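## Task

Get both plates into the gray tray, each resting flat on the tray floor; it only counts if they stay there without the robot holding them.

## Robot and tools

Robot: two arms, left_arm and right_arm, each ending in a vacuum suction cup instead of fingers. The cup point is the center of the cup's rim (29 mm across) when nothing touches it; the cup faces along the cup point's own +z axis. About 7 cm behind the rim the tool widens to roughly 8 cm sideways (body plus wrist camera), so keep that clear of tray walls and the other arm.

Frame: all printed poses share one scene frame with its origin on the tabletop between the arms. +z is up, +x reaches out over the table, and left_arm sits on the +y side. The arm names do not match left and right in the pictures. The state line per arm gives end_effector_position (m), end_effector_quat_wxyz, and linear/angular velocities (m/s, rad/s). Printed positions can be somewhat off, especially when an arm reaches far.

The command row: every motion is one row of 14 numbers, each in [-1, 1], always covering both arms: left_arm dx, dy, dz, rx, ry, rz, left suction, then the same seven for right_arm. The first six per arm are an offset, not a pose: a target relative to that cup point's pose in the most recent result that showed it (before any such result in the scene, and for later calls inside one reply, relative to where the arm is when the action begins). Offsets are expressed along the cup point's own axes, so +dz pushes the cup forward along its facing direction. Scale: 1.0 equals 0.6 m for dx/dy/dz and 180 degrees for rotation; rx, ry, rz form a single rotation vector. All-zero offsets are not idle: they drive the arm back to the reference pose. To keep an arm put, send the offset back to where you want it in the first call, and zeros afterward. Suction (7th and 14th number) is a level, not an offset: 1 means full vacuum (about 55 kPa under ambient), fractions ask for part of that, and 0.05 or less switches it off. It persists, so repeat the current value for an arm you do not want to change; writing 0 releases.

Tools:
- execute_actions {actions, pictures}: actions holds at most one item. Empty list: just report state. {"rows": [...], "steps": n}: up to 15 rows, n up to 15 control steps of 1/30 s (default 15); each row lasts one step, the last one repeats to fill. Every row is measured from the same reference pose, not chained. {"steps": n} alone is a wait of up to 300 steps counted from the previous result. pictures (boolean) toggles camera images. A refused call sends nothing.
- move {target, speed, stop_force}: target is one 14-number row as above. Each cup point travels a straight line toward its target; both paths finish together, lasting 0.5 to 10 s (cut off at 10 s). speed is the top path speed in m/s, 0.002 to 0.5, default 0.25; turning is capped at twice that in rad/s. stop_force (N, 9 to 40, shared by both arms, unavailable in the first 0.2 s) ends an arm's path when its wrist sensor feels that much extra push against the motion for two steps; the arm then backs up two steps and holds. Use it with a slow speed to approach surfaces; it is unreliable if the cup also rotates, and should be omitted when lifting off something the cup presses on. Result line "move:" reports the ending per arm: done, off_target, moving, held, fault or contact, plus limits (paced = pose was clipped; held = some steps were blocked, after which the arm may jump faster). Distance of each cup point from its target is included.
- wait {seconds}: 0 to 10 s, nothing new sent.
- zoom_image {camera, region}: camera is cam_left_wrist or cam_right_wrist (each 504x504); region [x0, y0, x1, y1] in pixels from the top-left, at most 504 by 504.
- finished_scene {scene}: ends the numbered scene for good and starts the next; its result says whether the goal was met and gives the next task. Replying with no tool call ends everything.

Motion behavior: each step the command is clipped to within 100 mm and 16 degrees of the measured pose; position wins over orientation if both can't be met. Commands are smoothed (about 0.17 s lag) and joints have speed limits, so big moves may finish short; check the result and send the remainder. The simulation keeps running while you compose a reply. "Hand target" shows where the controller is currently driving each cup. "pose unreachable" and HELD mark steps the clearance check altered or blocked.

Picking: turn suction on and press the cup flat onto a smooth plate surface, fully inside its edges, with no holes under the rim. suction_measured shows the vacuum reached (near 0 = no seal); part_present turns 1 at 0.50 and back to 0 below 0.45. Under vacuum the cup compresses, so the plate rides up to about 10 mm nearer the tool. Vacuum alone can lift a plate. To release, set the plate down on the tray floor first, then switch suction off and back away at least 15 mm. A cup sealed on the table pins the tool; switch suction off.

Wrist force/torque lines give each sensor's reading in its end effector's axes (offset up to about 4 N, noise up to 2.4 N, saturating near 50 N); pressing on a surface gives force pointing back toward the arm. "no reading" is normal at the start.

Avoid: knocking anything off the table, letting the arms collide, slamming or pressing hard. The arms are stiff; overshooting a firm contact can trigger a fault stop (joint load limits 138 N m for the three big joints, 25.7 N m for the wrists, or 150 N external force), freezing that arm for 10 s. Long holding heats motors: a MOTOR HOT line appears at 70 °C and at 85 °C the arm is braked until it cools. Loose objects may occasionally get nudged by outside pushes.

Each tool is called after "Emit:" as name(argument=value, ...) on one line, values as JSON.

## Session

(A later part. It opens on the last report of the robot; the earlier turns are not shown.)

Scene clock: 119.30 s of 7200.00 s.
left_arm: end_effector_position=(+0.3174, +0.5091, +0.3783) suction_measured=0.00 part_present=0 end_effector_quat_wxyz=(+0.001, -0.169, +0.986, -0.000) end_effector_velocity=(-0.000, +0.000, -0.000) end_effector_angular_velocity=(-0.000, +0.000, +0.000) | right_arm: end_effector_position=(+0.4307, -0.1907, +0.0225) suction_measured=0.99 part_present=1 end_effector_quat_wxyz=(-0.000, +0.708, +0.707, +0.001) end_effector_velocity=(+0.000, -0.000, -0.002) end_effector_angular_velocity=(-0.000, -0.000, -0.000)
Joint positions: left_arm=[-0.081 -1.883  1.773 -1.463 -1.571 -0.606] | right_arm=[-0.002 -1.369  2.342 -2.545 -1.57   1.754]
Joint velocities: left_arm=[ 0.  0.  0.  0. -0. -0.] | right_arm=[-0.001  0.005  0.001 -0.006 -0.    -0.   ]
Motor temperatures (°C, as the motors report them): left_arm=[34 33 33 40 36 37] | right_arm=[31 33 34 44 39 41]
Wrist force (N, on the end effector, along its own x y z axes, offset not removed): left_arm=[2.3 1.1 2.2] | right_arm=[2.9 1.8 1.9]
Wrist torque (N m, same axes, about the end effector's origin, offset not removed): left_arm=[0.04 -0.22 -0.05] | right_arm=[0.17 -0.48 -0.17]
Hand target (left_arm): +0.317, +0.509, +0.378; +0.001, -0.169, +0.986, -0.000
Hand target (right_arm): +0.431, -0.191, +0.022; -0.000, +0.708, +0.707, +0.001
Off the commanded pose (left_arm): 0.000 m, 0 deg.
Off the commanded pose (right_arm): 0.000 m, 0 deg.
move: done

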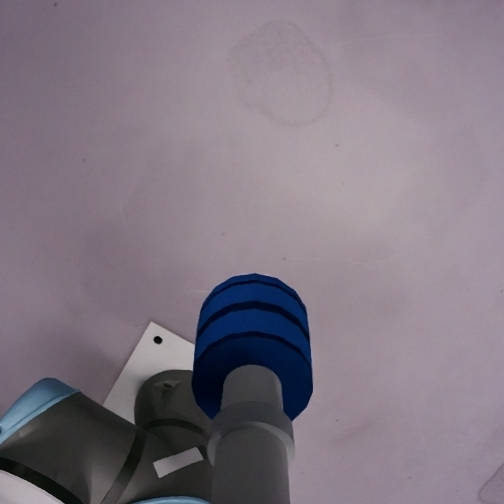

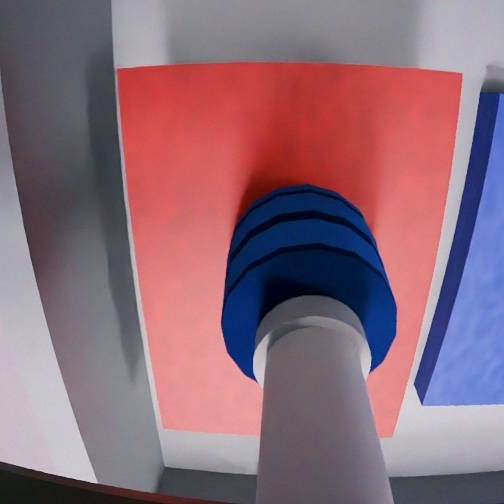

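Emit:
move(target=[0,0,0,0,0,0,0,0,-0.008,0.05,0,0,0,1], speed=0.008, stop_force=10)

Emit:
execute_actions(actions=[{"rows":[[0,0,0,0,0,0,0,0,0,0,0,0,0,0]],"steps":5}], pictures=false)

Emit:
move(target=[0,0,0,0,0,0,0,0,0,-0.2,0,0,0,0])

Scene clock: 127.13 s of 7200.00 s.
left_arm: end_effector_position=(+0.3174, +0.5091, +0.3783) suction_measured=0.00 part_present=0 end_effector_quat_wxyz=(+0.001, -0.169, +0.986, -0.000) end_effector_velocity=(-0.000, +0.000, -0.000) end_effector_angular_velocity=(-0.000, +0.000, +0.001) | right_arm: end_effector_position=(+0.4273, -0.1907, +0.0013) suction_measured=0.98 part_present=1 end_effector_quat_wxyz=(-0.000, +0.708, +0.707, +0.001) end_effector_velocity=(-0.000, +0.000, +0.002) end_effector_angular_velocity=(-0.000, +0.003, +0.001)
Joint positions: left_arm=[-0.081 -1.883  1.773 -1.463 -1.571 -0.606] | right_arm=[-0.001 -1.315  2.365 -2.622 -1.57   1.755]
Joint velocities: left_arm=[ 0.001  0.     0.    -0.    -0.    -0.   ] | right_arm=[ 0.001 -0.006 -0.003  0.012  0.    -0.   ]
Motor temperatures (°C, as the motors report them): left_arm=[34 33 33 40 36 37] | right_arm=[31 33 34 44 39 41]
Wrist force (N, on the end effector, along its own x y z axes, offset not removed): left_arm=[0.1 0.7 1.0] | right_arm=[0.5 -4.4 -35.9]
Wrist torque (N m, same axes, about the end effector's origin, offset not removed): left_arm=[0.10 0.07 0.22] | right_arm=[-0.19 -0.57 -0.22]
Hand target (left_arm): +0.317, +0.509, +0.378; +0.001, -0.169, +0.986, -0.000
Hand target (right_arm): +0.427, -0.191, +0.002; -0.000, +0.708, +0.707, +0.001
Off the commanded pose (left_arm): 0.000 m, 0 deg.
Off the commanded pose (right_arm): 0.009 m, 0 deg.
move: contact (right_arm)

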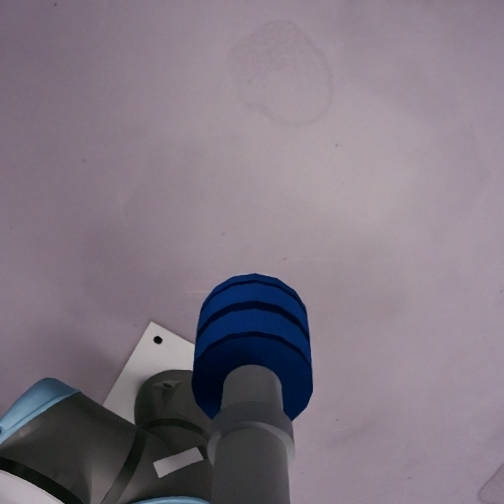

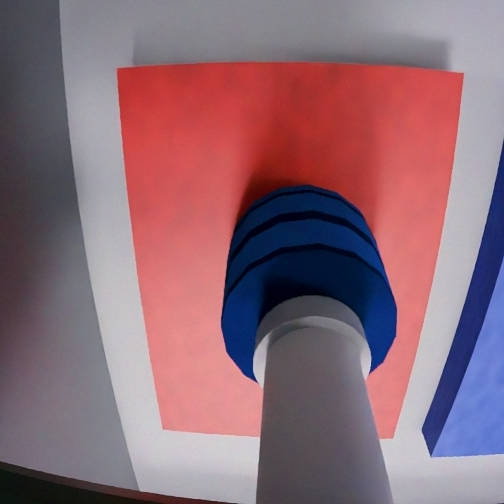

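Scene clock: 127.30 s of 7200.00 s.
left_arm: end_effector_position=(+0.3174, +0.5091, +0.3783) suction_measured=0.00 part_present=0 end_effector_quat_wxyz=(+0.001, -0.169, +0.986, -0.000) end_effector_velocity=(+0.000, -0.001, -0.000) end_effector_angular_velocity=(+0.000, +0.000, -0.002) | right_arm: end_effector_position=(+0.4273, -0.1907, +0.0014) suction_measured=0.00 part_present=0 end_effector_quat_wxyz=(-0.000, +0.708, +0.707, +0.001) end_effector_velocity=(-0.000, +0.000, +0.000) end_effector_angular_velocity=(+0.000, -0.001, +0.001)
Joint positions: left_arm=[-0.081 -1.883  1.773 -1.463 -1.571 -0.606] | right_arm=[-0.001 -1.315  2.365 -2.622 -1.57   1.755]
Joint velocities: left_arm=[-0.002  0.     0.    -0.     0.    -0.   ] | right_arm=[ 0.    -0.001  0.     0.     0.    -0.   ]
Motor temperatures (°C, as the motors report them): left_arm=[34 33 33 40 36 37] | right_arm=[31 33 34 44 39 41]
Wrist force (N, on the end effector, along its own x y z axes, offset not removed): left_arm=[1.1 -0.5 0.2] | right_arm=[-2.6 -7.7 -42.6]
Wrist torque (N m, same axes, about the end effector's origin, offset not removed): left_arm=[-0.17 -0.10 -0.08] | right_arm=[-0.29 -0.30 -0.10]
Hand target (left_arm): +0.317, +0.509, +0.378; +0.001, -0.169, +0.986, -0.000
Hand target (right_arm): +0.427, -0.191, +0.001; -0.000, +0.708, +0.707, +0.001
Off the commanded pose (left_arm): 0.000 m, 0 deg.
Off the commanded pose (right_arm): 0.000 m, 0 deg.
Steps of this call (steps 1 to 5: all 5 steps of this action). Readings (end_effector_position | what the end effector reports):
1: left_arm (+0.3174, +0.5091, +0.3783) | right_arm (+0.4273, -0.1907, +0.0014) | left_arm suction_measured=0.00 part_present=0 | right_arm suction_measured=0.23 part_present=0
2: left_arm (+0.3174, +0.5091, +0.3783) | right_arm (+0.4273, -0.1907, +0.0014) | left_arm suction_measured=0.00 part_present=0 | right_arm suction_measured=0.00 part_present=0
4: left_arm (+0.3174, +0.5091, +0.3783) | right_arm (+0.4273, -0.1907, +0.0014) | left_arm suction_measured=0.00 part_present=0 | right_arm suction_measured=0.00 part_present=0
5: the state above

Scene clock: 128.60 s of 7200.00 s.
left_arm: end_effector_position=(+0.3174, +0.5091, +0.3783) suction_measured=0.00 part_present=0 end_effector_quat_wxyz=(+0.001, -0.169, +0.986, -0.000) end_effector_velocity=(+0.000, +0.000, +0.000) end_effector_angular_velocity=(-0.000, -0.000, +0.000) | right_arm: end_effector_position=(+0.4274, -0.1906, +0.1214) suction_measured=0.00 part_present=0 end_effector_quat_wxyz=(-0.000, +0.708, +0.707, +0.001) end_effector_velocity=(-0.000, -0.000, +0.002) end_effector_angular_velocity=(-0.000, +0.002, -0.001)
Joint positions: left_arm=[-0.081 -1.883  1.773 -1.463 -1.571 -0.606] | right_arm=[-0.001 -1.599  2.239 -2.211 -1.57   1.756]
Joint velocities: left_arm=[ 0. -0. -0. -0. -0.  0.] | right_arm=[-0.001 -0.004 -0.003  0.01   0.     0.001]
Motor temperatures (°C, as the motors report them): left_arm=[34 33 33 40 36 37] | right_arm=[31 33 34 44 39 41]
Wrist force (N, on the end effector, along its own x y z axes, offset not removed): left_arm=[-0.6 1.8 2.1] | right_arm=[0.8 0.3 0.8]
Wrist torque (N m, same axes, about the end effector's origin, offset not removed): left_arm=[0.22 0.04 -0.05] | right_arm=[0.10 -0.25 -0.27]
Hand target (left_arm): +0.317, +0.509, +0.378; +0.001, -0.169, +0.986, -0.000
Hand target (right_arm): +0.427, -0.191, +0.122; -0.000, +0.708, +0.707, +0.001
Off the commanded pose (left_arm): 0.000 m, 0 deg.
Off the commanded pose (right_arm): 0.000 m, 0 deg.
move: done

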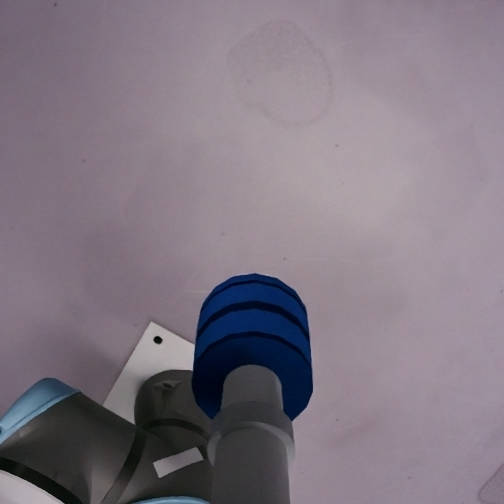

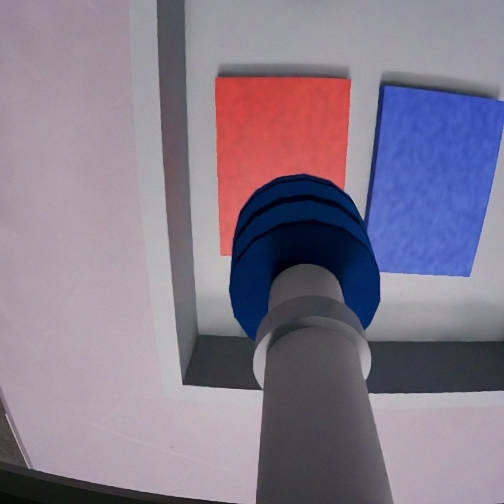

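Emit:
finished_scene(scene=2)

The scene is finished: the task was done.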